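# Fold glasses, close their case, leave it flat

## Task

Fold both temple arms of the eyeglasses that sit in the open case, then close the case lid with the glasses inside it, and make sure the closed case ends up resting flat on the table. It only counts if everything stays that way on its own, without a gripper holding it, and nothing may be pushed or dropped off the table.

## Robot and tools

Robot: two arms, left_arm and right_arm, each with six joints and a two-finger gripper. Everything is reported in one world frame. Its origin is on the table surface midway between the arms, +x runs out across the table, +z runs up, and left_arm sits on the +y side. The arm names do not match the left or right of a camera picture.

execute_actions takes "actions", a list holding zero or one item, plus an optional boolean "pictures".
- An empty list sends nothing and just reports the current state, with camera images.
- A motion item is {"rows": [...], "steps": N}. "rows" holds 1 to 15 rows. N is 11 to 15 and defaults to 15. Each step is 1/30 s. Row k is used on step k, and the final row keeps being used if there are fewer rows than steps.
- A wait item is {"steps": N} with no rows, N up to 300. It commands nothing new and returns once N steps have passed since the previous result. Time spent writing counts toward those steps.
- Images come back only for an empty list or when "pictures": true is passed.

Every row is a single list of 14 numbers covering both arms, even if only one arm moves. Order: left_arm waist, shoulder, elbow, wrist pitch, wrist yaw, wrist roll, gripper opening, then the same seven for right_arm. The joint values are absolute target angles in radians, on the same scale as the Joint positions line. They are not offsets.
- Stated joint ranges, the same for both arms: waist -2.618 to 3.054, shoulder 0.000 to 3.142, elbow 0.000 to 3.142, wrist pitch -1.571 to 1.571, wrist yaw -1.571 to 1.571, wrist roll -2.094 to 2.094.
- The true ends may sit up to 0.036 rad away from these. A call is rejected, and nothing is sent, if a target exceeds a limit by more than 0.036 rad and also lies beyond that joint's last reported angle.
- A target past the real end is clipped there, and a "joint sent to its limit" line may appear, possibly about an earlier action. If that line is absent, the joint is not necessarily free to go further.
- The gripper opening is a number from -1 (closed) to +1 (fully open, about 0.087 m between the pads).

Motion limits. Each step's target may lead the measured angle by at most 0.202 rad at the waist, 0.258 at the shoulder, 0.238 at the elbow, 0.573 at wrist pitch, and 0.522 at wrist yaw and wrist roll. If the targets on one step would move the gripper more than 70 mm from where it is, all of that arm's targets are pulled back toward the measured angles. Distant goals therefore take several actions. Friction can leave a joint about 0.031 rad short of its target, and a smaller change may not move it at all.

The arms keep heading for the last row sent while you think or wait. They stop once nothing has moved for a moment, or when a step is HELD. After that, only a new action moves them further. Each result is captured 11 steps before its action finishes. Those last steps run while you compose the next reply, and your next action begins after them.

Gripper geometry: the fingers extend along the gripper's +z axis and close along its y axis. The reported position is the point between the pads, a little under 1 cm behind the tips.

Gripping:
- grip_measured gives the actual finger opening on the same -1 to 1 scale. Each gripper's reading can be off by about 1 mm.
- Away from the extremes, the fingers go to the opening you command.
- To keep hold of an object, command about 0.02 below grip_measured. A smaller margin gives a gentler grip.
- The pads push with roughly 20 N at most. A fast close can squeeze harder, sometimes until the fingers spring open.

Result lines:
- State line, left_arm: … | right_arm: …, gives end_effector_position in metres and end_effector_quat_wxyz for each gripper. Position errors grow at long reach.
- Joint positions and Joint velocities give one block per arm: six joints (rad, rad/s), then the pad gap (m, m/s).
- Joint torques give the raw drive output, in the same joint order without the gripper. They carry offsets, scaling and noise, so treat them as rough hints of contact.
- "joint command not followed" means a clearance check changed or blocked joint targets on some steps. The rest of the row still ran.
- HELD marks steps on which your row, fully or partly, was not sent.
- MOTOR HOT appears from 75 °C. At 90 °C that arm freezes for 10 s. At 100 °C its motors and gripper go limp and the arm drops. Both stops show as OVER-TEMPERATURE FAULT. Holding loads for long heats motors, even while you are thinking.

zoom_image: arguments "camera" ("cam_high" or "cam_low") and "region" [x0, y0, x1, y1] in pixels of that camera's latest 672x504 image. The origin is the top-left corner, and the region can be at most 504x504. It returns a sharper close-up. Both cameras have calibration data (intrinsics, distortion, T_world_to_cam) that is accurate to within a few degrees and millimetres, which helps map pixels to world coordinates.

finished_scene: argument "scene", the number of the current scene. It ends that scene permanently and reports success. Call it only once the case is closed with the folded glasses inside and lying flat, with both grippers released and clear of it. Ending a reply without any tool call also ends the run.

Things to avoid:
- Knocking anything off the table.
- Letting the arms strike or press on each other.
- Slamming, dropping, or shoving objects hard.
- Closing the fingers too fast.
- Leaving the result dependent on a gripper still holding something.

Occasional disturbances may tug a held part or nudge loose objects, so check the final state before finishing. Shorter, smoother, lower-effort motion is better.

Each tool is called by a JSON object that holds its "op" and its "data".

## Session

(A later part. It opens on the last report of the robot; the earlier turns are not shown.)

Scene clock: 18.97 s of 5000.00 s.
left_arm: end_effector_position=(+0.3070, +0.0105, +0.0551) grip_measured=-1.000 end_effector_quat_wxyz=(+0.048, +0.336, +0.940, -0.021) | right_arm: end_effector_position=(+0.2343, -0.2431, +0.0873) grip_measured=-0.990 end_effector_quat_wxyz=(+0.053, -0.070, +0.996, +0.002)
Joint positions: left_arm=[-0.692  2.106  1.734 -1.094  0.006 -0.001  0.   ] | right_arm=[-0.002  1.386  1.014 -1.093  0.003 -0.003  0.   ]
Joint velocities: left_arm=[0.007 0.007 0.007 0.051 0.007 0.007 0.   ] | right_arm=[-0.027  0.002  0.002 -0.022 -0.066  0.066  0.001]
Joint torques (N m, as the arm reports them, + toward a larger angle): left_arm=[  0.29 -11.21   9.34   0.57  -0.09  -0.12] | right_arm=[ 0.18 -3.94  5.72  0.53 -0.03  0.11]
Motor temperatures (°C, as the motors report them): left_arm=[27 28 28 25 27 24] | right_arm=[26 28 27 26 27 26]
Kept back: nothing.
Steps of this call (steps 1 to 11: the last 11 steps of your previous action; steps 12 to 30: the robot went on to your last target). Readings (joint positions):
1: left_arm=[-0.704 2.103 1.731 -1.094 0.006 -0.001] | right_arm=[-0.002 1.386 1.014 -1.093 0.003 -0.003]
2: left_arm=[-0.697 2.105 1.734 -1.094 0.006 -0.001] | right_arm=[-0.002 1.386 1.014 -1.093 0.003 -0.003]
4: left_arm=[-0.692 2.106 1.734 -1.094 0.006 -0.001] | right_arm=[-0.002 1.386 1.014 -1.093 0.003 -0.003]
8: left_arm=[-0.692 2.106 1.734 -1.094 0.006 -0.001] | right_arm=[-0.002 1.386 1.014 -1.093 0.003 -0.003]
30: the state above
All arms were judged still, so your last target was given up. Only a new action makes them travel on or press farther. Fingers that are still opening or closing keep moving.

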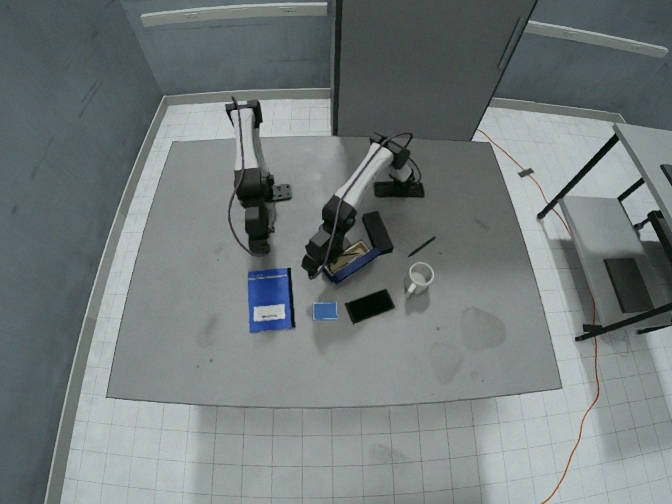

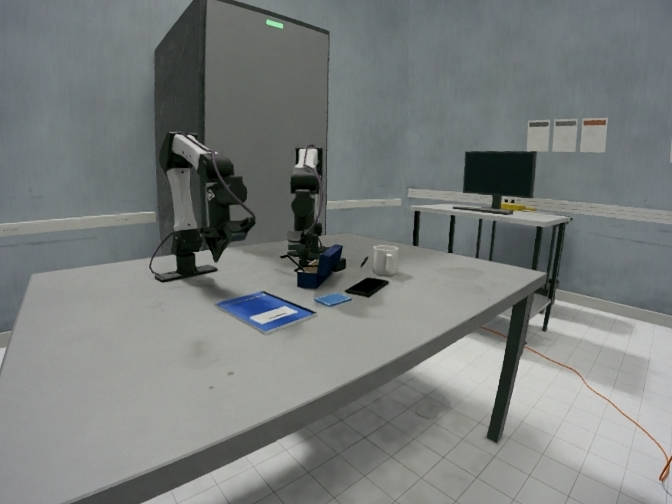

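{"op": "execute_actions", "data": {"actions": [{"rows":[[-0.69,2.08,1.74,-1.1,0,0,-1,0,1.4,1,-1.1,0,0,-1]]}]}}

{"op": "execute_actions", "data": {"actions": [{"rows":[[-0.64,2.15,1.85,-1.12,0,0,-1,0,1.4,1,-1.1,0,0,-1]]}]}}

{"op": "execute_actions", "data": {"actions": [{"steps":20}]}}

{"op": "execute_actions", "data": {"actions": [{"rows":[[-0.64,1.8,1.85,-1.12,0,0,-1,0,1.4,1,-1.1,0,0,-1]]}]}}

{"op": "execute_actions", "data": {"actions": [{"rows":[[-0.1,1.5,1.4,-1.12,0,0,-1,0,1.4,1,-1.1,0,0,-1]]}]}}

{"op": "execute_actions", "data": {"actions": [{"steps":30}], "pictures": true}}

{"op": "zoom_image", "data": {"camera": "cam_low", "region": [240, 200, 380, 300]}}

{"op": "zoom_image", "data": {"camera": "cam_high", "region": [290, 200, 410, 290]}}

Scene clock: 19.97 s of 5000.00 s.
left_arm: end_effector_position=(+0.3070, +0.0105, +0.0551) grip_measured=-1.000 end_effector_quat_wxyz=(+0.048, +0.336, +0.940, -0.021) | right_arm: end_effector_position=(+0.2343, -0.2431, +0.0873) grip_measured=-0.990 end_effector_quat_wxyz=(+0.053, -0.070, +0.996, +0.002)
Joint positions: left_arm=[-0.692  2.106  1.734 -1.094  0.006 -0.001  0.   ] | right_arm=[-0.002  1.386  1.014 -1.093  0.003 -0.003  0.   ]
Joint velocities: left_arm=[-0.012  0.002  0.002 -0.022 -0.007 -0.066  0.   ] | right_arm=[ 0.012 -0.002  0.007 -0.007  0.007 -0.037  0.   ]
Joint torques (N m, as the arm reports them, + toward a larger angle): left_arm=[  0.26 -14.4    7.57   0.56  -0.09  -0.14] | right_arm=[ 0.19 -3.92  5.82  0.52 -0.05  0.09]
Motor temperatures (°C, as the motors report them): left_arm=[27 29 28 25 27 24] | right_arm=[26 28 27 26 27 26]
Steps of this call (steps 1 to 26: nothing new was sent; steps 27 to 30: the first 4 steps of this action). Readings (joint positions):
27: left_arm=[-0.692 2.106 1.734 -1.094 0.006 -0.001] | right_arm=[-0.002 1.386 1.014 -1.093 0.003 -0.003]
28: left_arm=[-0.692 2.106 1.734 -1.094 0.006 -0.001] | right_arm=[-0.002 1.386 1.014 -1.093 0.003 -0.003]
30: the state above

Scene clock: 20.47 s of 5000.00 s.
left_arm: end_effector_position=(+0.3265, +0.0101, +0.0626) grip_measured=-1.000 end_effector_quat_wxyz=(+0.062, +0.322, +0.944, -0.025) | right_arm: end_effector_position=(+0.2343, -0.2431, +0.0873) grip_measured=-0.990 end_effector_quat_wxyz=(+0.053, -0.070, +0.996, +0.002)
Joint positions: left_arm=[-0.663  2.137  1.813 -1.114  0.006 -0.001  0.   ] | right_arm=[-0.002  1.386  1.014 -1.093  0.003 -0.003  0.   ]
Joint velocities: left_arm=[ 0.3    0.027  0.291  0.022  0.007 -0.051  0.   ] | right_arm=[-0.017  0.002 -0.012 -0.022 -0.022  0.022  0.   ]
Joint torques (N m, as the arm reports them, + toward a larger angle): left_arm=[  0.41 -11.8    8.78   0.63  -0.09  -0.13] | right_arm=[ 0.16 -3.91  5.75  0.54 -0.04  0.07]
Motor temperatures (°C, as the motors report them): left_arm=[27 29 28 25 27 24] | right_arm=[26 28 27 26 27 26]
Steps of this call (steps 1 to 11: the last 11 steps of your previous action; steps 12 to 15: the first 4 steps of this action). Readings (joint positions):
12: left_arm=[-0.689 2.113 1.752 -1.108 0.006 -0.001] | right_arm=[-0.002 1.386 1.014 -1.093 0.003 -0.003]
13: left_arm=[-0.682 2.126 1.780 -1.114 0.006 -0.001] | right_arm=[-0.002 1.386 1.014 -1.093 0.003 -0.003]
15: the state above

Scene clock: 21.13 s of 5000.00 s.
left_arm: end_effector_position=(+0.3348, +0.0156, +0.0655) grip_measured=-1.000 end_effector_quat_wxyz=(+0.068, +0.311, +0.948, -0.026) | right_arm: end_effector_position=(+0.2343, -0.2431, +0.0873) grip_measured=-0.990 end_effector_quat_wxyz=(+0.053, -0.070, +0.996, +0.002)
Joint positions: left_arm=[-0.64   2.137  1.826 -1.114  0.006 -0.001  0.   ] | right_arm=[-0.002  1.386  1.014 -1.093  0.003 -0.003  0.   ]
Joint velocities: left_arm=[-0.007 -0.017  0.002  0.007 -0.037  0.037  0.   ] | right_arm=[ 0.012 -0.012 -0.002  0.007  0.037 -0.007 -0.001]
Joint torques (N m, as the arm reports them, + toward a larger angle): left_arm=[  0.18 -11.64   9.27   0.64  -0.09  -0.13] | right_arm=[ 0.11 -3.84  5.72  0.53 -0.06  0.07]
Motor temperatures (°C, as the motors report them): left_arm=[27 29 28 25 27 24] | right_arm=[26 28 27 26 27 26]
Kept back: nothing.
Steps of this call (steps 1 to 11: the last 11 steps of your previous action; steps 12 to 20: the robot went on to your last target). Readings (joint positions):
1: left_arm=[-0.654 2.137 1.820 -1.114 0.006 -0.001] | right_arm=[-0.002 1.386 1.014 -1.093 0.003 -0.003]
2: left_arm=[-0.647 2.137 1.824 -1.114 0.006 -0.001] | right_arm=[-0.002 1.386 1.014 -1.093 0.003 -0.003]
4: left_arm=[-0.640 2.137 1.826 -1.114 0.006 -0.001] | right_arm=[-0.002 1.386 1.014 -1.093 0.003 -0.003]
8: left_arm=[-0.640 2.137 1.826 -1.114 0.006 -0.001] | right_arm=[-0.002 1.386 1.014 -1.093 0.003 -0.003]
20: the state above

Scene clock: 21.27 s of 5000.00 s.
left_arm: end_effector_position=(+0.3354, +0.0151, +0.1054) grip_measured=-1.000 end_effector_quat_wxyz=(+0.114, +0.310, +0.943, -0.040) | right_arm: end_effector_position=(+0.2343, -0.2431, +0.0873) grip_measured=-0.990 end_effector_quat_wxyz=(+0.053, -0.070, +0.996, +0.002)
Joint positions: left_arm=[-0.64   2.032  1.823 -1.119  0.006 -0.001  0.   ] | right_arm=[-0.002  1.386  1.014 -1.093  0.003 -0.003  0.   ]
Joint velocities: left_arm=[ 0.002 -1.238  0.002 -0.037  0.051 -0.051  0.   ] | right_arm=[-0.007 -0.002 -0.002  0.037  0.007 -0.066  0.001]
Joint torques (N m, as the arm reports them, + toward a larger angle): left_arm=[  0.03 -16.53   8.93   0.89  -0.06  -0.15] | right_arm=[ 0.24 -3.85  5.81  0.55 -0.04  0.07]
Motor temperatures (°C, as the motors report them): left_arm=[27 29 28 25 27 24] | right_arm=[26 28 27 26 27 26]
Steps of this call (steps 1 to 4: the first 4 steps of this action). Readings (joint positions):
1: left_arm=[-0.640 2.124 1.824 -1.113 0.006 -0.001] | right_arm=[-0.002 1.386 1.014 -1.093 0.003 -0.003]
2: left_arm=[-0.640 2.104 1.823 -1.118 0.006 -0.001] | right_arm=[-0.002 1.386 1.014 -1.093 0.003 -0.003]
4: the state above

Scene clock: 21.77 s of 5000.00 s.
left_arm: end_effector_position=(+0.3200, +0.0875, +0.1952) grip_measured=-1.000 end_effector_quat_wxyz=(+0.226, +0.238, +0.943, -0.064) | right_arm: end_effector_position=(+0.2343, -0.2431, +0.0873) grip_measured=-0.990 end_effector_quat_wxyz=(+0.053, -0.070, +0.996, +0.002)
Joint positions: left_arm=[-0.498  1.628  1.625 -1.094  0.015 -0.001  0.   ] | right_arm=[-0.002  1.386  1.014 -1.093  0.003 -0.003  0.   ]
Joint velocities: left_arm=[ 1.6   -1.326 -1.736 -0.022 -0.095 -0.022  0.   ] | right_arm=[ 0.002 -0.007  0.002 -0.037  0.066 -0.037 -0.001]
Joint torques (N m, as the arm reports them, + toward a larger angle): left_arm=[ 0.57 -8.83  6.11  1.05 -0.1  -0.14] | right_arm=[ 0.2  -3.86  5.8   0.53 -0.04  0.09]
Motor temperatures (°C, as the motors report them): left_arm=[27 29 28 25 27 24] | right_arm=[26 28 27 26 27 26]
Steps of this call (steps 1 to 11: the last 11 steps of your previous action; steps 12 to 15: the first 4 steps of this action). Readings (joint positions):
12: left_arm=[-0.626 1.759 1.815 -1.094 0.011 -0.001] | right_arm=[-0.002 1.386 1.014 -1.093 0.003 -0.003]
13: left_arm=[-0.597 1.720 1.752 -1.089 0.015 -0.001] | right_arm=[-0.002 1.386 1.014 -1.093 0.003 -0.003]
15: the state above

Scene clock: 22.77 s of 5000.00 s.
left_arm: end_effector_position=(+0.3083, +0.2339, +0.1622) grip_measured=-1.000 end_effector_quat_wxyz=(+0.173, +0.041, +0.984, -0.004) | right_arm: end_effector_position=(+0.2343, -0.2431, +0.0873) grip_measured=-0.990 end_effector_quat_wxyz=(+0.053, -0.070, +0.996, +0.002)
Joint positions: left_arm=[-0.091  1.52   1.414 -1.116 -0.008 -0.001  0.   ] | right_arm=[-0.002  1.386  1.014 -1.093  0.003 -0.003  0.   ]
Joint velocities: left_arm=[-0.022 -0.002  0.002  0.022 -0.066 -0.066  0.   ] | right_arm=[-0.022 -0.012 -0.002  0.037 -0.037  0.051 -0.001]
Joint torques (N m, as the arm reports them, + toward a larger angle): left_arm=[-0.55 -8.67  6.16  1.06  0.02 -0.13] | right_arm=[ 0.19 -3.96  5.82  0.51 -0.05  0.05]
Motor temperatures (°C, as the motors report them): left_arm=[27 29 28 25 27 24] | right_arm=[26 28 27 26 27 26]
Kept back: nothing.
Steps of this call (steps 1 to 11: the last 11 steps of your previous action; steps 12 to 30: the robot went on to your last target). Readings (joint positions):
1: left_arm=[-0.438 1.586 1.565 -1.096 0.013 -0.001] | right_arm=[-0.002 1.386 1.014 -1.093 0.003 -0.003]
2: left_arm=[-0.372 1.552 1.512 -1.099 0.013 -0.001] | right_arm=[-0.002 1.386 1.014 -1.093 0.003 -0.003]
4: left_arm=[-0.226 1.521 1.446 -1.110 0.010 -0.001] | right_arm=[-0.002 1.386 1.014 -1.093 0.003 -0.003]
8: left_arm=[-0.082 1.520 1.414 -1.116 -0.008 -0.001] | right_arm=[-0.002 1.386 1.014 -1.093 0.003 -0.003]
30: the state above
All arms were judged still, so your last target was given up. Only a new action makes them travel on or press farther. Fingers that are still opening or closing keep moving.

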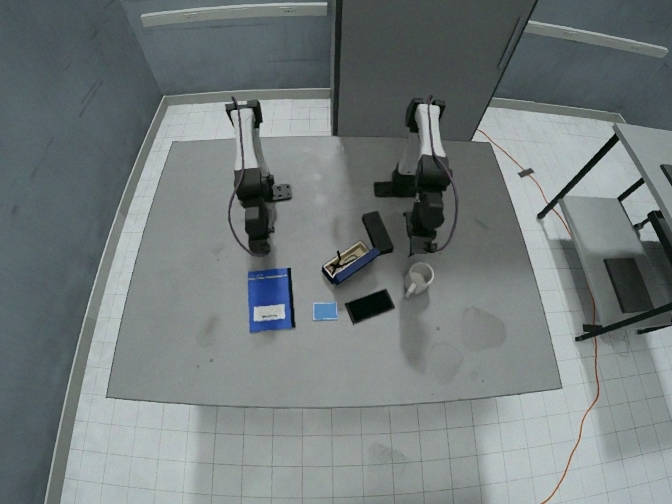

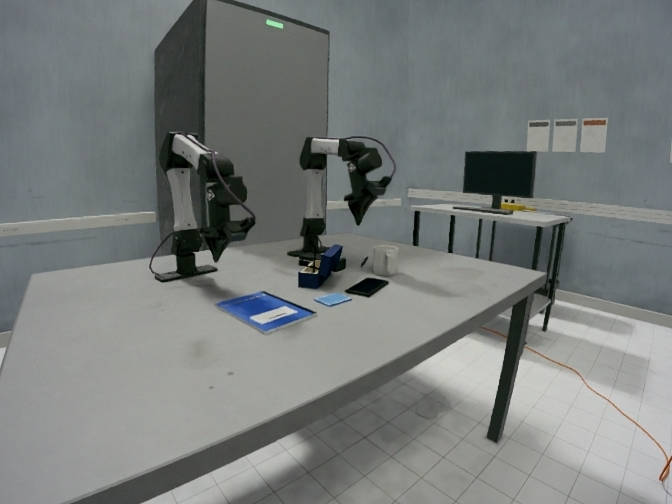

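Region (240, 200, 380, 300) of cam_low's 672x504 image, scaled by 3.600, with more detail than that image has; it fills the top 360 rows of this view, and the rest is white.

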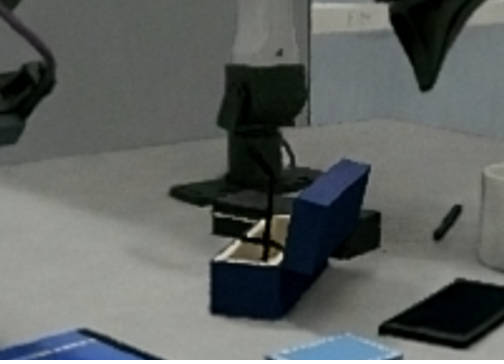

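Region (290, 200, 410, 290) of cam_high's 672x504 image, scaled by 4.200, with more detail than that image has; it fills the top 378 rows of this view, and the rest is white.

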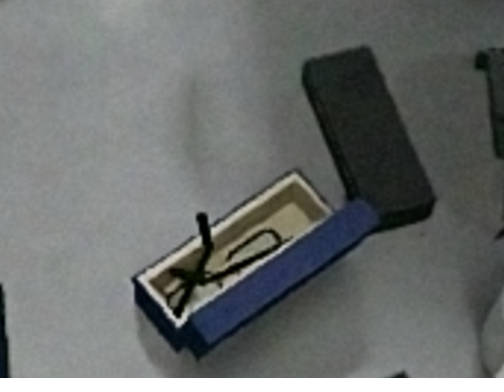

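{"op": "execute_actions", "data": {"actions": [{"rows":[[-0.1,1.5,1.4,-1.12,0,0,-1,0.3,2.13,1.92,-1.15,0,1.5,-1]]}]}}

{"op": "execute_actions", "data": {"actions": [{"steps":45}], "pictures": true}}

{"op": "zoom_image", "data": {"camera": "cam_low", "region": [240, 200, 380, 300]}}

Scene clock: 23.87 s of 5000.00 s.
left_arm: end_effector_position=(+0.3083, +0.2339, +0.1622) grip_measured=-1.000 end_effector_quat_wxyz=(+0.173, +0.041, +0.984, -0.004) | right_arm: end_effector_position=(+0.2669, -0.1860, +0.0946) grip_measured=-0.990 end_effector_quat_wxyz=(+0.029, -0.008, +1.000, +0.003)
Joint positions: left_arm=[-0.091  1.52   1.414 -1.116 -0.008 -0.001  0.   ] | right_arm=[ 0.165  1.596  1.232 -1.148  0.011  0.288  0.   ]
Joint velocities: left_arm=[-0.002  0.032 -0.002  0.022 -0.007  0.007  0.   ] | right_arm=[ 1.263  1.78   1.79   0.037 -0.095  2.088 -0.   ]
Joint torques (N m, as the arm reports them, + toward a larger angle): left_arm=[-0.54 -8.71  6.18  1.05  0.03 -0.13] | right_arm=[ 0.46 -6.28  6.69  0.42 -0.03  0.1 ]
Motor temperatures (°C, as the motors report them): left_arm=[27 29 28 25 27 24] | right_arm=[26 28 27 26 27 26]
Steps of this call (steps 1 to 29: nothing new was sent; steps 30 to 33: the first 4 steps of this action). Readings (joint positions):
30: left_arm=[-0.091 1.520 1.414 -1.116 -0.008 -0.001] | right_arm=[0.021 1.415 1.046 -1.126 0.011 0.066]
31: left_arm=[-0.091 1.520 1.414 -1.116 -0.008 -0.001] | right_arm=[0.067 1.471 1.107 -1.151 0.012 0.145]
33: the state above

Scene clock: 25.37 s of 5000.00 s.
left_arm: end_effector_position=(+0.3083, +0.2339, +0.1622) grip_measured=-1.000 end_effector_quat_wxyz=(+0.173, +0.041, +0.984, -0.004) | right_arm: end_effector_position=(+0.4291, -0.0390, +0.0929) grip_measured=-0.990 end_effector_quat_wxyz=(+0.058, +0.502, +0.859, +0.081)
Joint positions: left_arm=[-0.091  1.52   1.414 -1.116 -0.008 -0.001  0.   ] | right_arm=[ 0.297  2.137  1.904 -1.14   0.003  1.493  0.   ]
Joint velocities: left_arm=[ 0.002 -0.007 -0.002  0.007 -0.022  0.007  0.   ] | right_arm=[-0.012 -0.017 -0.007  0.066 -0.051 -0.051 -0.001]
Joint torques (N m, as the arm reports them, + toward a larger angle): left_arm=[-0.55 -8.71  6.17  1.04  0.03 -0.13] | right_arm=[  0.26 -13.97   8.06   0.57   0.05   0.06]
Motor temperatures (°C, as the motors report them): left_arm=[27 30 28 25 27 24] | right_arm=[26 29 27 26 27 26]
Kept back: nothing.
Steps of this call (steps 1 to 11: the last 11 steps of your previous action; steps 12 to 45: the robot went on to your last target). Readings (joint positions):
1: left_arm=[-0.091 1.520 1.414 -1.116 -0.008 -0.001] | right_arm=[0.206 1.661 1.296 -1.148 0.010 0.363]
2: left_arm=[-0.091 1.520 1.414 -1.116 -0.008 -0.001] | right_arm=[0.239 1.728 1.364 -1.148 0.009 0.442]
4: left_arm=[-0.091 1.520 1.414 -1.116 -0.008 -0.001] | right_arm=[0.279 1.869 1.508 -1.148 0.006 0.607]
8: left_arm=[-0.091 1.520 1.414 -1.116 -0.008 -0.001] | right_arm=[0.297 2.117 1.799 -1.138 0.003 0.978]
45: the state above
All arms were judged still, so your last target was given up. Only a new action makes them travel on or press farther. Fingers that are still opening or closing keep moving.

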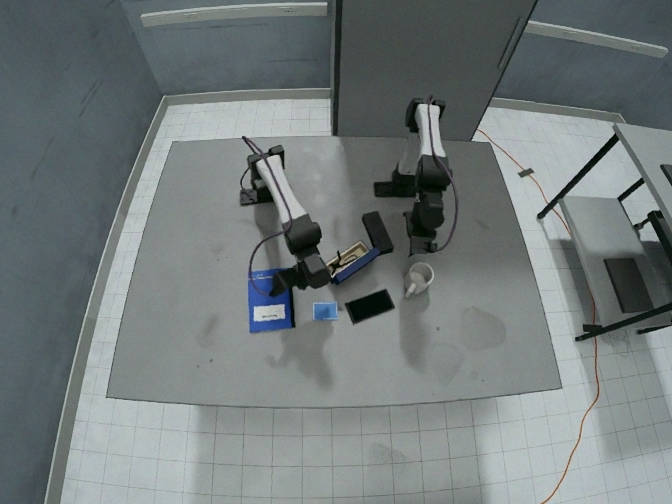

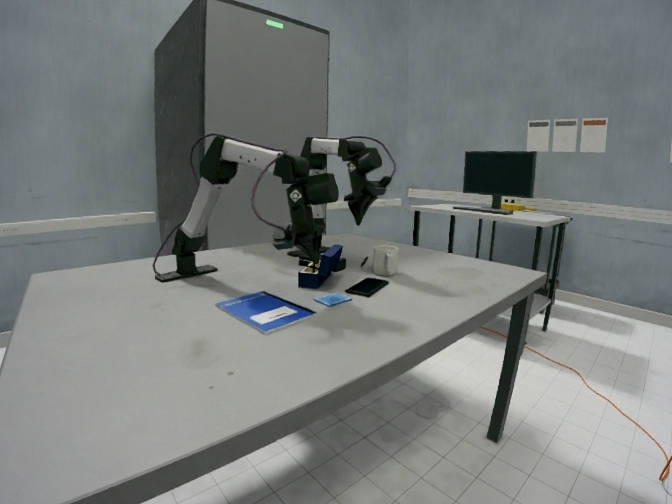

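Region (240, 200, 380, 300) of cam_low's 672x504 image, scaled by 3.600, with more detail than that image has; it fills the top 360 rows of this view, and the rest is white.

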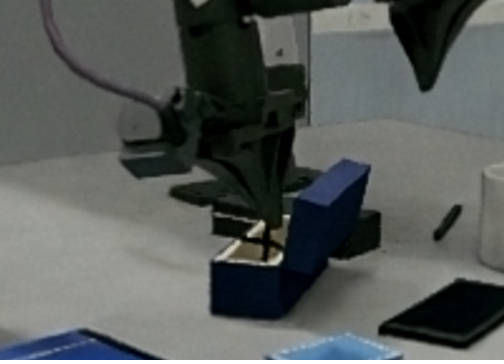

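{"op": "execute_actions", "data": {"actions": [{"rows":[[-0.1,1.5,1.4,-1.12,0,0,-1,0.27,2.15,1.92,-1.32,0,1.5,-1]]}]}}

{"op": "execute_actions", "data": {"actions": [{"rows":[[-0.1,1.5,1.4,-1.12,0,0,-1,0.38,2.15,1.92,-1.32,0,1.5,-1]]}]}}

{"op": "execute_actions", "data": {"actions": [{"rows":[[-0.1,1.5,1.4,-1.12,0,0,-1,0.49,2.15,1.92,-1.32,0,1.5,-1]]}]}}

{"op": "execute_actions", "data": {"actions": [{"steps":25}], "pictures": true}}

{"op": "zoom_image", "data": {"camera": "cam_low", "region": [240, 200, 380, 300]}}

{"op": "zoom_image", "data": {"camera": "cam_high", "region": [290, 200, 410, 290]}}

Scene clock: 26.13 s of 5000.00 s.
left_arm: end_effector_position=(+0.3083, +0.2339, +0.1622) grip_measured=-1.000 end_effector_quat_wxyz=(+0.173, +0.041, +0.984, -0.004) | right_arm: end_effector_position=(+0.4105, -0.0527, +0.0900) grip_measured=-0.990 end_effector_quat_wxyz=(+0.031, +0.508, +0.860, +0.042)
Joint positions: left_arm=[-0.091  1.52   1.414 -1.116 -0.008 -0.001  0.   ] | right_arm=[ 0.287  2.137  1.905 -1.234  0.003  1.494  0.   ]
Joint velocities: left_arm=[-0.002 -0.022  0.007  0.095 -0.051 -0.037  0.   ] | right_arm=[-0.12   0.012 -0.002 -0.637  0.007  0.007 -0.   ]
Joint torques (N m, as the arm reports them, + toward a larger angle): left_arm=[-0.54 -8.69  6.13  1.06  0.02 -0.14] | right_arm=[ -0.52 -12.02   7.86   0.55   0.08   0.09]
Motor temperatures (°C, as the motors report them): left_arm=[27 30 28 25 27 24] | right_arm=[26 30 28 26 27 26]
Steps of this call (steps 1 to 19: nothing new was sent; steps 20 to 23: the first 4 steps of this action). Readings (joint positions):
20: left_arm=[-0.091 1.520 1.414 -1.116 -0.008 -0.001] | right_arm=[0.296 2.137 1.905 -1.155 0.003 1.493]
21: left_arm=[-0.091 1.520 1.414 -1.116 -0.008 -0.001] | right_arm=[0.294 2.137 1.905 -1.185 0.003 1.493]
23: the state above

Scene clock: 26.63 s of 5000.00 s.
left_arm: end_effector_position=(+0.3083, +0.2339, +0.1622) grip_measured=-1.000 end_effector_quat_wxyz=(+0.173, +0.041, +0.984, -0.004) | right_arm: end_effector_position=(+0.3817, -0.0405, +0.0888) grip_measured=-0.990 end_effector_quat_wxyz=(+0.011, +0.484, +0.875, +0.012)
Joint positions: left_arm=[-0.091  1.52   1.414 -1.116 -0.008 -0.001  0.   ] | right_arm=[ 0.343  2.137  1.905 -1.307  0.006  1.494  0.   ]
Joint velocities: left_arm=[-0.007 -0.002 -0.002  0.081  0.007 -0.037  0.   ] | right_arm=[ 0.628 -0.002 -0.012 -0.095 -0.11   0.007  0.001]
Joint torques (N m, as the arm reports them, + toward a larger angle): left_arm=[-0.54 -8.74  6.17  1.05  0.03 -0.14] | right_arm=[ -0.2  -11.87   7.72   0.21   0.06   0.09]
Motor temperatures (°C, as the motors report them): left_arm=[27 30 28 25 27 24] | right_arm=[26 30 28 26 27 26]
Steps of this call (steps 1 to 11: the last 11 steps of your previous action; steps 12 to 15: the first 4 steps of this action). Readings (joint positions):
12: left_arm=[-0.091 1.520 1.414 -1.116 -0.008 -0.001] | right_arm=[0.286 2.137 1.905 -1.306 0.005 1.494]
13: left_arm=[-0.091 1.520 1.414 -1.116 -0.008 -0.001] | right_arm=[0.300 2.137 1.905 -1.307 0.006 1.494]
15: the state above

Scene clock: 27.13 s of 5000.00 s.
left_arm: end_effector_position=(+0.3083, +0.2339, +0.1622) grip_measured=-1.000 end_effector_quat_wxyz=(+0.173, +0.041, +0.984, -0.004) | right_arm: end_effector_position=(+0.3537, -0.0033, +0.0889) grip_measured=-0.990 end_effector_quat_wxyz=(+0.009, +0.436, +0.900, +0.012)
Joint positions: left_arm=[-0.091  1.52   1.414 -1.116 -0.008 -0.001  0.   ] | right_arm=[ 0.453  2.137  1.905 -1.309  0.003  1.494  0.   ]
Joint velocities: left_arm=[-0.007  0.012  0.002  0.081  0.037  0.022  0.   ] | right_arm=[ 0.628 -0.017 -0.007  0.022  0.022 -0.066  0.   ]
Joint torques (N m, as the arm reports them, + toward a larger angle): left_arm=[-0.57 -8.7   6.16  1.05  0.04 -0.13] | right_arm=[  0.04 -11.87   7.65   0.25   0.02   0.12]
Motor temperatures (°C, as the motors report them): left_arm=[27 30 28 25 27 24] | right_arm=[26 30 28 26 27 26]
Steps of this call (steps 1 to 11: the last 11 steps of your previous action; steps 12 to 15: the first 4 steps of this action). Readings (joint positions):
12: left_arm=[-0.091 1.520 1.414 -1.116 -0.008 -0.001] | right_arm=[0.397 2.137 1.905 -1.309 0.002 1.494]
13: left_arm=[-0.091 1.520 1.414 -1.116 -0.008 -0.001] | right_arm=[0.411 2.137 1.905 -1.309 0.004 1.494]
15: the state above

Scene clock: 27.97 s of 5000.00 s.
left_arm: end_effector_position=(+0.3083, +0.2339, +0.1622) grip_measured=-1.000 end_effector_quat_wxyz=(+0.173, +0.041, +0.984, -0.004) | right_arm: end_effector_position=(+0.3409, +0.0113, +0.0890) grip_measured=-0.990 end_effector_quat_wxyz=(+0.007, +0.415, +0.909, +0.013)
Joint positions: left_arm=[-0.091  1.52   1.414 -1.116 -0.008 -0.001  0.   ] | right_arm=[ 0.498  2.137  1.905 -1.31  -0.     1.494  0.   ]
Joint velocities: left_arm=[ 0.002  0.017  0.007 -0.066 -0.022  0.022  0.   ] | right_arm=[ 0.012  0.002  0.007 -0.037 -0.037 -0.066  0.001]
Joint torques (N m, as the arm reports them, + toward a larger angle): left_arm=[-0.56 -8.69  6.21  1.05  0.04 -0.13] | right_arm=[ -0.55 -11.82   7.74   0.26   0.04   0.1 ]
Motor temperatures (°C, as the motors report them): left_arm=[27 30 28 25 27 24] | right_arm=[26 31 28 26 27 26]
Kept back: nothing.
Steps of this call (steps 1 to 11: the last 11 steps of your previous action; steps 12 to 25: the robot went on to your last target). Readings (joint positions):
1: left_arm=[-0.091 1.520 1.414 -1.116 -0.008 -0.001] | right_arm=[0.472 2.137 1.905 -1.309 0.003 1.494]
2: left_arm=[-0.091 1.520 1.414 -1.116 -0.008 -0.001] | right_arm=[0.487 2.137 1.905 -1.309 0.001 1.494]
4: left_arm=[-0.091 1.520 1.414 -1.116 -0.008 -0.001] | right_arm=[0.500 2.137 1.905 -1.309 -0.000 1.494]
8: left_arm=[-0.091 1.520 1.414 -1.116 -0.008 -0.001] | right_arm=[0.498 2.137 1.905 -1.310 -0.000 1.494]
25: the state above

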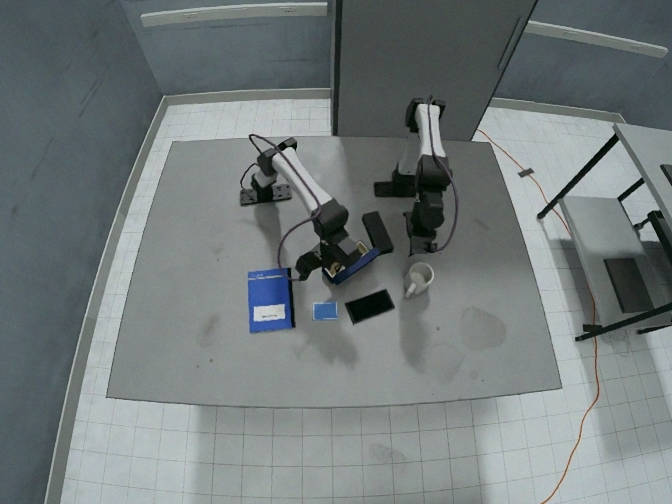

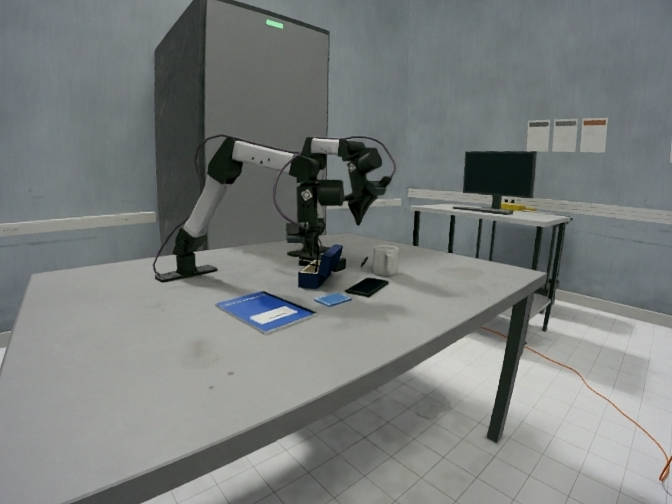

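Region (240, 200, 380, 300) of cam_low's 672x504 image, scaled by 3.600, with more detail than that image has; it fills the top 360 rows of this view, and the rest is white.

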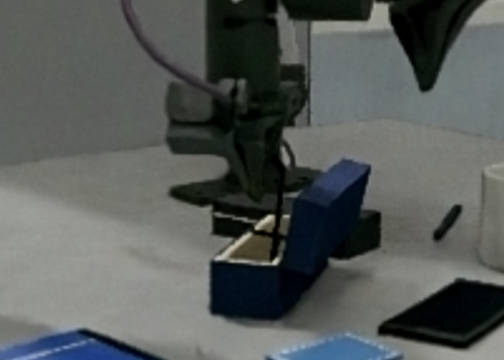

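Region (290, 200, 410, 290) of cam_high's 672x504 image, scaled by 4.200, with more detail than that image has; it fills the top 378 rows of this view, and the rest is white.

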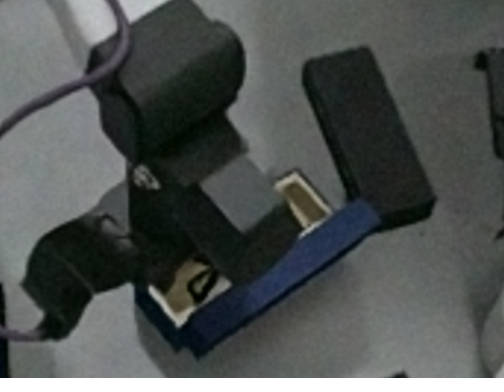

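{"op": "execute_actions", "data": {"actions": [{"rows":[[-0.1,1.5,1.4,-1.12,0,0,-1,0.26,2.15,1.92,-1.34,0,1.5,-1]]}]}}

{"op": "execute_actions", "data": {"actions": [{"rows":[[-0.1,1.5,1.4,-1.12,0,0,-1,0.26,2.19,1.92,-1.23,0,1.5,-1]]}]}}

{"op": "execute_actions", "data": {"actions": [{"rows":[[-0.1,1.5,1.4,-1.12,0,0,-1,0.36,2.19,1.92,-1.23,0,1.5,-1]]}]}}

{"op": "execute_actions", "data": {"actions": [{"rows":[[-0.1,1.5,1.4,-1.12,0,0,-1,0.45,2.19,1.92,-1.23,0,1.5,-1]]}]}}

{"op": "execute_actions", "data": {"actions": [{"steps":25}], "pictures": true}}

{"op": "zoom_image", "data": {"camera": "cam_low", "region": [240, 200, 380, 300]}}

{"op": "zoom_image", "data": {"camera": "cam_high", "region": [290, 200, 410, 290]}}

Scene clock: 28.90 s of 5000.00 s.
left_arm: end_effector_position=(+0.3083, +0.2339, +0.1622) grip_measured=-1.000 end_effector_quat_wxyz=(+0.173, +0.041, +0.984, -0.004) | right_arm: end_effector_position=(+0.3729, -0.0296, +0.0896) grip_measured=-0.990 end_effector_quat_wxyz=(+0.002, +0.473, +0.881, +0.014)
Joint positions: left_arm=[-0.091  1.52   1.414 -1.116 -0.008 -0.001  0.   ] | right_arm=[ 0.369  2.137  1.905 -1.313 -0.012  1.494  0.   ]
Joint velocities: left_arm=[-0.002 -0.017 -0.007  0.051  0.022  0.037  0.   ] | right_arm=[-1.443 -0.002  0.002  0.051  0.022 -0.007  0.   ]
Joint torques (N m, as the arm reports them, + toward a larger angle): left_arm=[-0.55 -8.71  6.18  1.06  0.03 -0.13] | right_arm=[ -1.53 -11.89   7.73   0.11   0.19   0.08]
Motor temperatures (°C, as the motors report them): left_arm=[27 30 28 25 27 24] | right_arm=[26 31 28 26 27 26]
Steps of this call (steps 1 to 15: the robot went on to your last target; steps 16 to 24: nothing new was sent; steps 25 to 28: the first 4 steps of this action). Readings (joint positions):
25: left_arm=[-0.091 1.520 1.414 -1.116 -0.008 -0.001] | right_arm=[0.484 2.137 1.905 -1.311 -0.006 1.494]
26: left_arm=[-0.091 1.520 1.414 -1.116 -0.008 -0.001] | right_arm=[0.458 2.137 1.905 -1.313 -0.011 1.494]
28: the state above

Scene clock: 29.40 s of 5000.00 s.
left_arm: end_effector_position=(+0.3083, +0.2339, +0.1622) grip_measured=-1.000 end_effector_quat_wxyz=(+0.173, +0.041, +0.984, -0.004) | right_arm: end_effector_position=(+0.4066, -0.0693, +0.0816) grip_measured=-0.990 end_effector_quat_wxyz=(+0.014, +0.522, +0.853, +0.016)
Joint positions: left_arm=[-0.091  1.52   1.414 -1.116 -0.008 -0.001  0.   ] | right_arm=[ 0.256  2.156  1.905 -1.278  0.004  1.495  0.   ]
Joint velocities: left_arm=[-0.007 -0.007 -0.002 -0.007 -0.066  0.037  0.   ] | right_arm=[0.017 0.198 0.007 0.256 0.007 0.051 0.   ]
Joint torques (N m, as the arm reports them, + toward a larger angle): left_arm=[-0.54 -8.72  6.16  1.04  0.04 -0.14] | right_arm=[  0.39 -11.23   7.68   0.42   0.03   0.1 ]
Motor temperatures (°C, as the motors report them): left_arm=[27 30 29 25 27 24] | right_arm=[26 31 28 26 27 26]
Steps of this call (steps 1 to 11: the last 11 steps of your previous action; steps 12 to 15: the first 4 steps of this action). Readings (joint positions):
12: left_arm=[-0.091 1.520 1.414 -1.116 -0.008 -0.001] | right_arm=[0.255 2.139 1.905 -1.320 0.004 1.495]
13: left_arm=[-0.091 1.520 1.414 -1.116 -0.008 -0.001] | right_arm=[0.256 2.143 1.905 -1.304 0.004 1.495]
15: the state above

Scene clock: 29.90 s of 5000.00 s.
left_arm: end_effector_position=(+0.3083, +0.2339, +0.1622) grip_measured=-1.000 end_effector_quat_wxyz=(+0.173, +0.041, +0.984, -0.004) | right_arm: end_effector_position=(+0.4011, -0.0414, +0.0748) grip_measured=-0.990 end_effector_quat_wxyz=(+0.021, +0.494, +0.869, +0.025)
Joint positions: left_arm=[-0.091  1.52   1.414 -1.116 -0.008 -0.001  0.   ] | right_arm=[ 0.321  2.173  1.905 -1.239  0.007  1.495  0.   ]
Joint velocities: left_arm=[-0.007 -0.002 -0.012  0.051  0.022 -0.007  0.   ] | right_arm=[ 0.662  0.002 -0.002  0.037 -0.037  0.022  0.   ]
Joint torques (N m, as the arm reports them, + toward a larger angle): left_arm=[-0.58 -8.72  6.16  1.05  0.03 -0.13] | right_arm=[  0.26 -12.06   7.83   0.47   0.01   0.06]
Motor temperatures (°C, as the motors report them): left_arm=[27 30 29 25 27 24] | right_arm=[26 32 28 26 27 26]
Steps of this call (steps 1 to 11: the last 11 steps of your previous action; steps 12 to 15: the first 4 steps of this action). Readings (joint positions):
12: left_arm=[-0.091 1.520 1.414 -1.116 -0.008 -0.001] | right_arm=[0.264 2.173 1.905 -1.241 0.006 1.495]
13: left_arm=[-0.091 1.520 1.414 -1.116 -0.008 -0.001] | right_arm=[0.278 2.173 1.905 -1.241 0.007 1.495]
15: the state above

Scene clock: 30.40 s of 5000.00 s.
left_arm: end_effector_position=(+0.3083, +0.2339, +0.1622) grip_measured=-1.000 end_effector_quat_wxyz=(+0.173, +0.041, +0.984, -0.004) | right_arm: end_effector_position=(+0.3772, -0.0058, +0.0750) grip_measured=-0.990 end_effector_quat_wxyz=(+0.018, +0.452, +0.892, +0.028)
Joint positions: left_arm=[-0.091  1.52   1.414 -1.116 -0.008 -0.001  0.   ] | right_arm=[ 0.418  2.173  1.905 -1.237  0.002  1.495  0.   ]
Joint velocities: left_arm=[-0.007 -0.007  0.002  0.022 -0.007  0.022  0.   ] | right_arm=[ 0.462 -0.002  0.017 -0.007 -0.051 -0.051  0.   ]
Joint torques (N m, as the arm reports them, + toward a larger angle): left_arm=[-0.55 -8.73  6.2   1.05  0.03 -0.13] | right_arm=[  0.07 -11.93   7.76   0.46   0.03   0.09]
Motor temperatures (°C, as the motors report them): left_arm=[27 30 29 25 27 24] | right_arm=[26 32 28 26 27 26]
Steps of this call (steps 1 to 11: the last 11 steps of your previous action; steps 12 to 15: the first 4 steps of this action). Readings (joint positions):
12: left_arm=[-0.091 1.520 1.414 -1.116 -0.008 -0.001] | right_arm=[0.375 2.173 1.905 -1.237 0.001 1.495]
13: left_arm=[-0.091 1.520 1.414 -1.116 -0.008 -0.001] | right_arm=[0.386 2.173 1.905 -1.237 0.002 1.495]
15: the state above

Scene clock: 31.23 s of 5000.00 s.
left_arm: end_effector_position=(+0.3083, +0.2339, +0.1622) grip_measured=-1.000 end_effector_quat_wxyz=(+0.173, +0.041, +0.984, -0.004) | right_arm: end_effector_position=(+0.3666, +0.0075, +0.0751) grip_measured=-0.990 end_effector_quat_wxyz=(+0.017, +0.435, +0.900, +0.029)
Joint positions: left_arm=[-0.091  1.52   1.414 -1.116 -0.008 -0.001  0.   ] | right_arm=[ 0.456  2.173  1.905 -1.237 -0.     1.495  0.   ]
Joint velocities: left_arm=[ 0.007  0.002  0.002  0.022  0.022 -0.007  0.   ] | right_arm=[ 0.012 -0.002 -0.012 -0.051  0.066 -0.007 -0.001]
Joint torques (N m, as the arm reports them, + toward a larger angle): left_arm=[-0.53 -8.71  6.16  1.04  0.04 -0.14] | right_arm=[ -0.29 -11.92   7.79   0.47   0.06   0.09]
Motor temperatures (°C, as the motors report them): left_arm=[27 30 29 25 27 24] | right_arm=[26 32 28 26 27 26]
Kept back: nothing.
Steps of this call (steps 1 to 11: the last 11 steps of your previous action; steps 12 to 25: the robot went on to your last target). Readings (joint positions):
1: left_arm=[-0.091 1.520 1.414 -1.116 -0.008 -0.001] | right_arm=[0.433 2.173 1.905 -1.237 0.002 1.495]
2: left_arm=[-0.091 1.520 1.414 -1.116 -0.008 -0.001] | right_arm=[0.445 2.173 1.905 -1.237 0.001 1.495]
4: left_arm=[-0.091 1.520 1.414 -1.116 -0.008 -0.001] | right_arm=[0.456 2.173 1.905 -1.237 -0.000 1.495]
8: left_arm=[-0.091 1.520 1.414 -1.116 -0.008 -0.001] | right_arm=[0.456 2.173 1.905 -1.237 -0.000 1.495]
25: the state above

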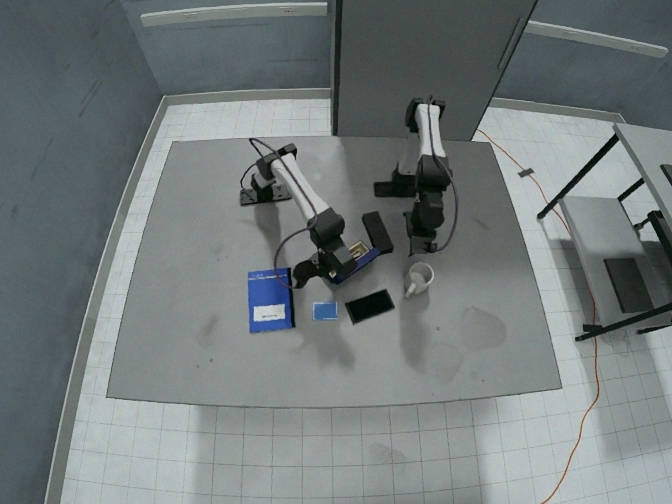

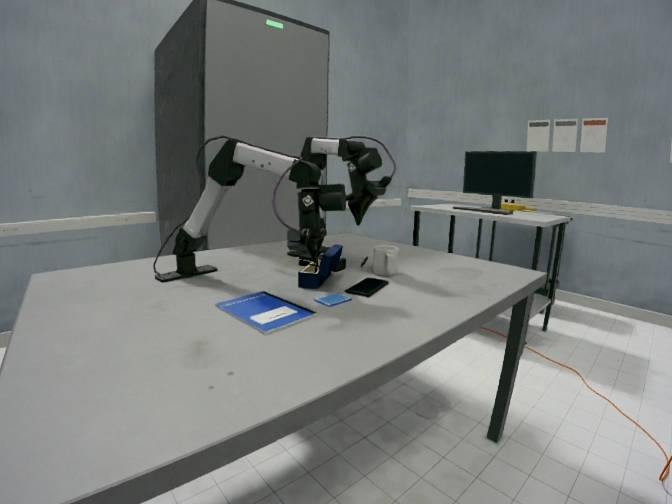

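Region (240, 200, 380, 300) of cam_low's 672x504 image, scaled by 3.600, with more detail than that image has; it fills the top 360 rows of this view, and the rest is white.

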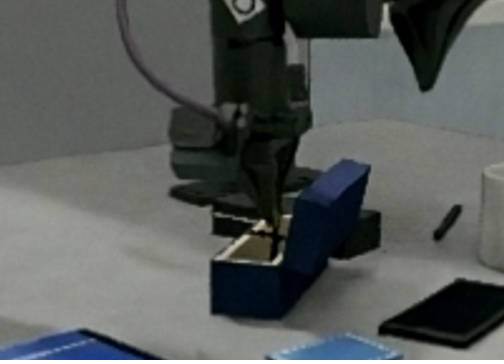

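Region (290, 200, 410, 290) of cam_high's 672x504 image, scaled by 4.200, with more detail than that image has; it fills the top 378 rows of this view, and the rest is white.

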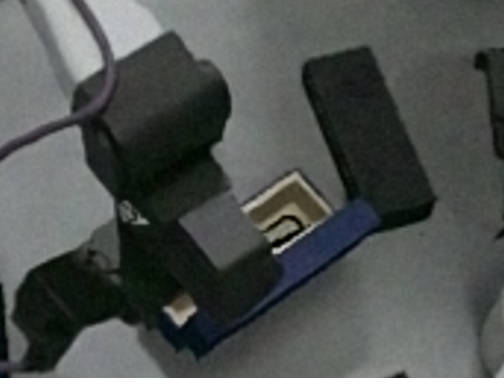

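Seems engaged; continue, descending, then retreat.

{"op": "execute_actions", "data": {"actions": [{"rows":[[-0.1,1.5,1.4,-1.12,0,0,-1,0.53,2.22,1.92,-1.22,0,1.5,-1]]}]}}

{"op": "execute_actions", "data": {"actions": [{"rows":[[-0.1,1.5,1.4,-1.12,0,0,-1,0.58,2.26,1.92,-1.2,0,1.5,-1]]}]}}

{"op": "execute_actions", "data": {"actions": [{"steps":20}]}}

{"op": "execute_actions", "data": {"actions": [{"rows":[[-0.1,1.5,1.4,-1.12,0,0,-1,0.58,1.95,1.92,-1.4,0,1.5,-1]]}]}}

{"op": "execute_actions", "data": {"actions": [{"rows":[[-0.1,1.5,1.4,-1.12,0,0,-1,0,1.95,1.92,-1.4,0,1.5,-1]]}]}}

{"op": "execute_actions", "data": {"actions": [{"steps":25}], "pictures": true}}

{"op": "zoom_image", "data": {"camera": "cam_low", "region": [240, 200, 380, 300]}}

{"op": "zoom_image", "data": {"camera": "cam_high", "region": [290, 200, 410, 290]}}

Scene clock: 32.33 s of 5000.00 s.
left_arm: end_effector_position=(+0.3083, +0.2339, +0.1622) grip_measured=-1.000 end_effector_quat_wxyz=(+0.173, +0.041, +0.984, -0.004) | right_arm: end_effector_position=(+0.3559, +0.0211, +0.0691) grip_measured=-0.990 end_effector_quat_wxyz=(+0.016, +0.416, +0.909, +0.024)
Joint positions: left_arm=[-0.091  1.52   1.414 -1.116 -0.008 -0.001  0.   ] | right_arm=[ 0.497  2.187  1.905 -1.232  0.005  1.495  0.   ]
Joint velocities: left_arm=[ 0.002 -0.002  0.002  0.051 -0.037  0.022  0.   ] | right_arm=[ 0.413  0.149 -0.007  0.066 -0.037 -0.037 -0.001]
Joint torques (N m, as the arm reports them, + toward a larger angle): left_arm=[-0.54 -8.69  6.15  1.04  0.03 -0.13] | right_arm=[  0.57 -11.34   7.85   0.44   0.02   0.08]
Motor temperatures (°C, as the motors report them): left_arm=[27 30 29 25 27 24] | right_arm=[26 33 29 26 27 26]
Steps of this call (steps 1 to 15: the robot went on to your last target; steps 16 to 29: nothing new was sent; steps 30 to 33: the first 4 steps of this action). Readings (joint positions):
30: left_arm=[-0.091 1.520 1.414 -1.116 -0.008 -0.001] | right_arm=[0.461 2.175 1.905 -1.237 0.002 1.495]
31: left_arm=[-0.091 1.520 1.414 -1.116 -0.008 -0.001] | right_arm=[0.470 2.178 1.905 -1.235 0.004 1.495]
33: the state above

Scene clock: 32.83 s of 5000.00 s.
left_arm: end_effector_position=(+0.3083, +0.2339, +0.1622) grip_measured=-1.000 end_effector_quat_wxyz=(+0.173, +0.041, +0.984, -0.004) | right_arm: end_effector_position=(+0.3405, +0.0401, +0.0556) grip_measured=-0.990 end_effector_quat_wxyz=(+0.011, +0.390, +0.920, +0.016)
Joint positions: left_arm=[-0.091  1.52   1.414 -1.116 -0.008 -0.001  0.   ] | right_arm=[ 0.553  2.22   1.905 -1.218  0.005  1.495  0.   ]
Joint velocities: left_arm=[ 0.007 -0.007 -0.012  0.007  0.037 -0.022  0.   ] | right_arm=[ 0.232  0.237  0.007  0.081 -0.037  0.051 -0.001]
Joint torques (N m, as the arm reports them, + toward a larger angle): left_arm=[-0.55 -8.7   6.21  1.06  0.03 -0.14] | right_arm=[  1.01 -11.53   7.75   0.42   0.03   0.09]
Motor temperatures (°C, as the motors report them): left_arm=[27 30 29 25 27 24] | right_arm=[26 33 29 26 27 26]
Steps of this call (steps 1 to 11: the last 11 steps of your previous action; steps 12 to 15: the first 4 steps of this action). Readings (joint positions):
12: left_arm=[-0.091 1.520 1.414 -1.116 -0.008 -0.001] | right_arm=[0.533 2.201 1.905 -1.226 0.004 1.495]
13: left_arm=[-0.091 1.520 1.414 -1.116 -0.008 -0.001] | right_arm=[0.538 2.206 1.905 -1.223 0.004 1.495]
15: the state above

Scene clock: 33.50 s of 5000.00 s.
left_arm: end_effector_position=(+0.3083, +0.2339, +0.1622) grip_measured=-1.000 end_effector_quat_wxyz=(+0.173, +0.041, +0.984, -0.004) | right_arm: end_effector_position=(+0.3353, +0.0466, +0.0476) grip_measured=-0.990 end_effector_quat_wxyz=(+0.009, +0.382, +0.924, +0.012)
Joint positions: left_arm=[-0.091  1.52   1.414 -1.116 -0.008 -0.001  0.   ] | right_arm=[ 0.572  2.239  1.905 -1.209  0.005  1.495  0.   ]
Joint velocities: left_arm=[-0.007 -0.007 -0.002  0.007 -0.066 -0.066  0.   ] | right_arm=[ 0.002 -0.007 -0.002  0.037  0.007  0.037  0.001]
Joint torques (N m, as the arm reports them, + toward a larger angle): left_arm=[-0.53 -8.72  6.17  1.06  0.03 -0.14] | right_arm=[  0.62 -11.97   7.57   0.43   0.03   0.08]
Motor temperatures (°C, as the motors report them): left_arm=[27 30 29 26 27 24] | right_arm=[26 33 29 26 27 26]
Kept back: nothing.
Steps of this call (steps 1 to 11: the last 11 steps of your previous action; steps 12 to 20: the robot went on to your last target). Readings (joint positions):
1: left_arm=[-0.091 1.520 1.414 -1.116 -0.008 -0.001] | right_arm=[0.561 2.227 1.905 -1.214 0.005 1.495]
2: left_arm=[-0.091 1.520 1.414 -1.116 -0.008 -0.001] | right_arm=[0.567 2.233 1.905 -1.212 0.005 1.495]
4: left_arm=[-0.091 1.520 1.414 -1.116 -0.008 -0.001] | right_arm=[0.572 2.238 1.905 -1.210 0.005 1.495]
8: left_arm=[-0.091 1.520 1.414 -1.116 -0.008 -0.001] | right_arm=[0.572 2.239 1.905 -1.209 0.005 1.495]
20: the state above

Scene clock: 33.63 s of 5000.00 s.
left_arm: end_effector_position=(+0.3083, +0.2339, +0.1622) grip_measured=-1.000 end_effector_quat_wxyz=(+0.173, +0.041, +0.984, -0.004) | right_arm: end_effector_position=(+0.3257, +0.0387, +0.0900) grip_measured=-0.990 end_effector_quat_wxyz=(+0.017, +0.381, +0.924, +0.029)
Joint positions: left_arm=[-0.091  1.52   1.414 -1.116 -0.008 -0.001  0.   ] | right_arm=[ 0.572  2.133  1.902 -1.274  0.004  1.495  0.   ]
Joint velocities: left_arm=[ 0.012  0.012 -0.002 -0.051 -0.022 -0.007  0.   ] | right_arm=[ 0.002 -1.243 -0.012 -0.505  0.066  0.007 -0.   ]
Joint torques (N m, as the arm reports them, + toward a larger angle): left_arm=[-0.51 -8.7   6.14  1.05  0.04 -0.14] | right_arm=[  0.55 -16.92   7.57   0.28   0.05   0.05]
Motor temperatures (°C, as the motors report them): left_arm=[27 30 29 26 27 24] | right_arm=[26 34 29 26 27 26]
Steps of this call (steps 1 to 4: the first 4 steps of this action). Readings (joint positions):
1: left_arm=[-0.091 1.520 1.414 -1.116 -0.008 -0.001] | right_arm=[0.572 2.226 1.904 -1.216 0.004 1.495]
2: left_arm=[-0.091 1.520 1.414 -1.116 -0.008 -0.001] | right_arm=[0.572 2.206 1.902 -1.238 0.004 1.495]
4: the state above

Scene clock: 34.13 s of 5000.00 s.
left_arm: end_effector_position=(+0.3083, +0.2339, +0.1622) grip_measured=-1.000 end_effector_quat_wxyz=(+0.173, +0.041, +0.984, -0.004) | right_arm: end_effector_position=(+0.3469, -0.0221, +0.1737) grip_measured=-0.990 end_effector_quat_wxyz=(+0.042, +0.450, +0.888, +0.082)
Joint positions: left_arm=[-0.091  1.52   1.414 -1.116 -0.008 -0.001  0.   ] | right_arm=[ 0.417  1.93   1.924 -1.381 -0.012  1.495  0.   ]
Joint velocities: left_arm=[ 0.007 -0.002 -0.022 -0.037 -0.051 -0.007  0.   ] | right_arm=[-1.692  0.027 -0.002 -0.022 -0.007 -0.022  0.   ]
Joint torques (N m, as the arm reports them, + toward a larger angle): left_arm=[-0.54 -8.7   6.14  1.04  0.03 -0.15] | right_arm=[-1.06 -9.64  6.33  0.49  0.14  0.06]
Motor temperatures (°C, as the motors report them): left_arm=[27 30 29 26 27 24] | right_arm=[26 34 29 26 27 26]
Steps of this call (steps 1 to 11: the last 11 steps of your previous action; steps 12 to 15: the first 4 steps of this action). Readings (joint positions):
12: left_arm=[-0.091 1.520 1.414 -1.116 -0.008 -0.001] | right_arm=[0.556 1.930 1.924 -1.381 -0.004 1.495]
13: left_arm=[-0.091 1.520 1.414 -1.116 -0.008 -0.001] | right_arm=[0.523 1.930 1.924 -1.381 -0.010 1.495]
15: the state above

Scene clock: 34.97 s of 5000.00 s.
left_arm: end_effector_position=(+0.3083, +0.2339, +0.1622) grip_measured=-1.000 end_effector_quat_wxyz=(+0.173, +0.041, +0.984, -0.004) | right_arm: end_effector_position=(+0.4197, -0.1773, +0.1712) grip_measured=-0.990 end_effector_quat_wxyz=(+0.061, +0.627, +0.774, +0.060)
Joint positions: left_arm=[-0.091  1.52   1.414 -1.116 -0.008 -0.001  0.   ] | right_arm=[-0.006  1.934  1.924 -1.389  0.005  1.495  0.   ]
Joint velocities: left_arm=[-0.002  0.007 -0.012 -0.022  0.037 -0.022  0.   ] | right_arm=[-0.012 -0.012 -0.002  0.022 -0.007  0.007 -0.001]
Joint torques (N m, as the arm reports them, + toward a larger angle): left_arm=[-0.52 -8.71  6.18  1.05  0.02 -0.13] | right_arm=[ 0.5  -9.62  6.38  0.52  0.01  0.09]
Motor temperatures (°C, as the motors report them): left_arm=[27 30 29 26 27 24] | right_arm=[26 34 29 26 27 26]
Kept back: nothing.
Steps of this call (steps 1 to 11: the last 11 steps of your previous action; steps 12 to 25: the robot went on to your last target). Readings (joint positions):
1: left_arm=[-0.091 1.520 1.414 -1.116 -0.008 -0.001] | right_arm=[0.355 1.931 1.924 -1.381 -0.012 1.495]
2: left_arm=[-0.091 1.520 1.414 -1.116 -0.008 -0.001] | right_arm=[0.292 1.931 1.924 -1.381 -0.011 1.495]
4: left_arm=[-0.091 1.520 1.414 -1.116 -0.008 -0.001] | right_arm=[0.164 1.932 1.924 -1.381 -0.009 1.495]
8: left_arm=[-0.091 1.520 1.414 -1.116 -0.008 -0.001] | right_arm=[-0.025 1.934 1.924 -1.382 0.005 1.495]
25: the state above

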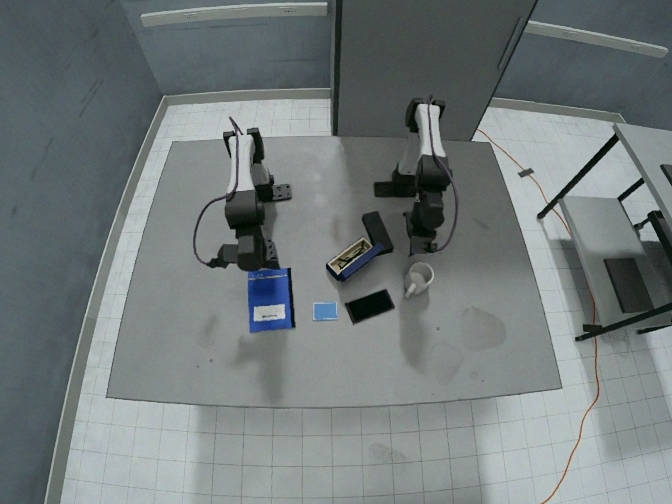

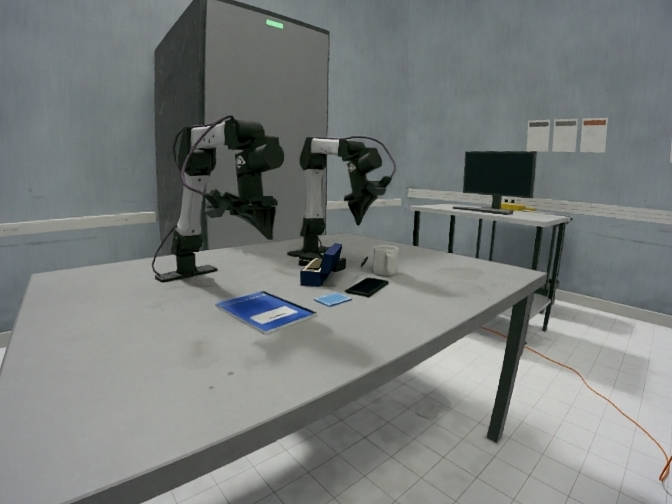

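Region (240, 200, 380, 300) of cam_low's 672x504 image, scaled by 3.600, with more detail than that image has; it fills the top 360 rows of this view, and the rest is white.

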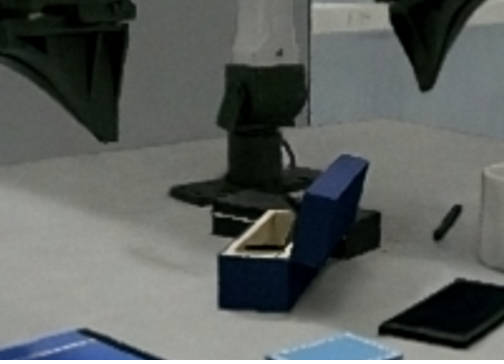

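Region (290, 200, 410, 290) of cam_high's 672x504 image, scaled by 4.200, with more detail than that image has; it fills the top 378 rows of this view, and the rest is white.

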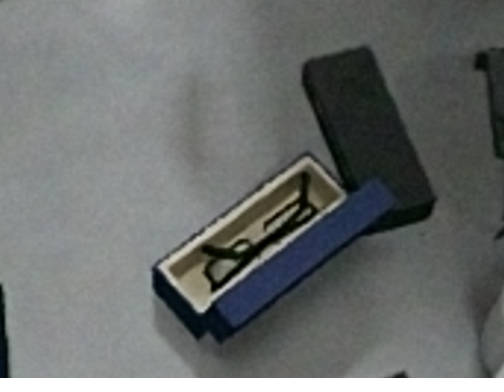

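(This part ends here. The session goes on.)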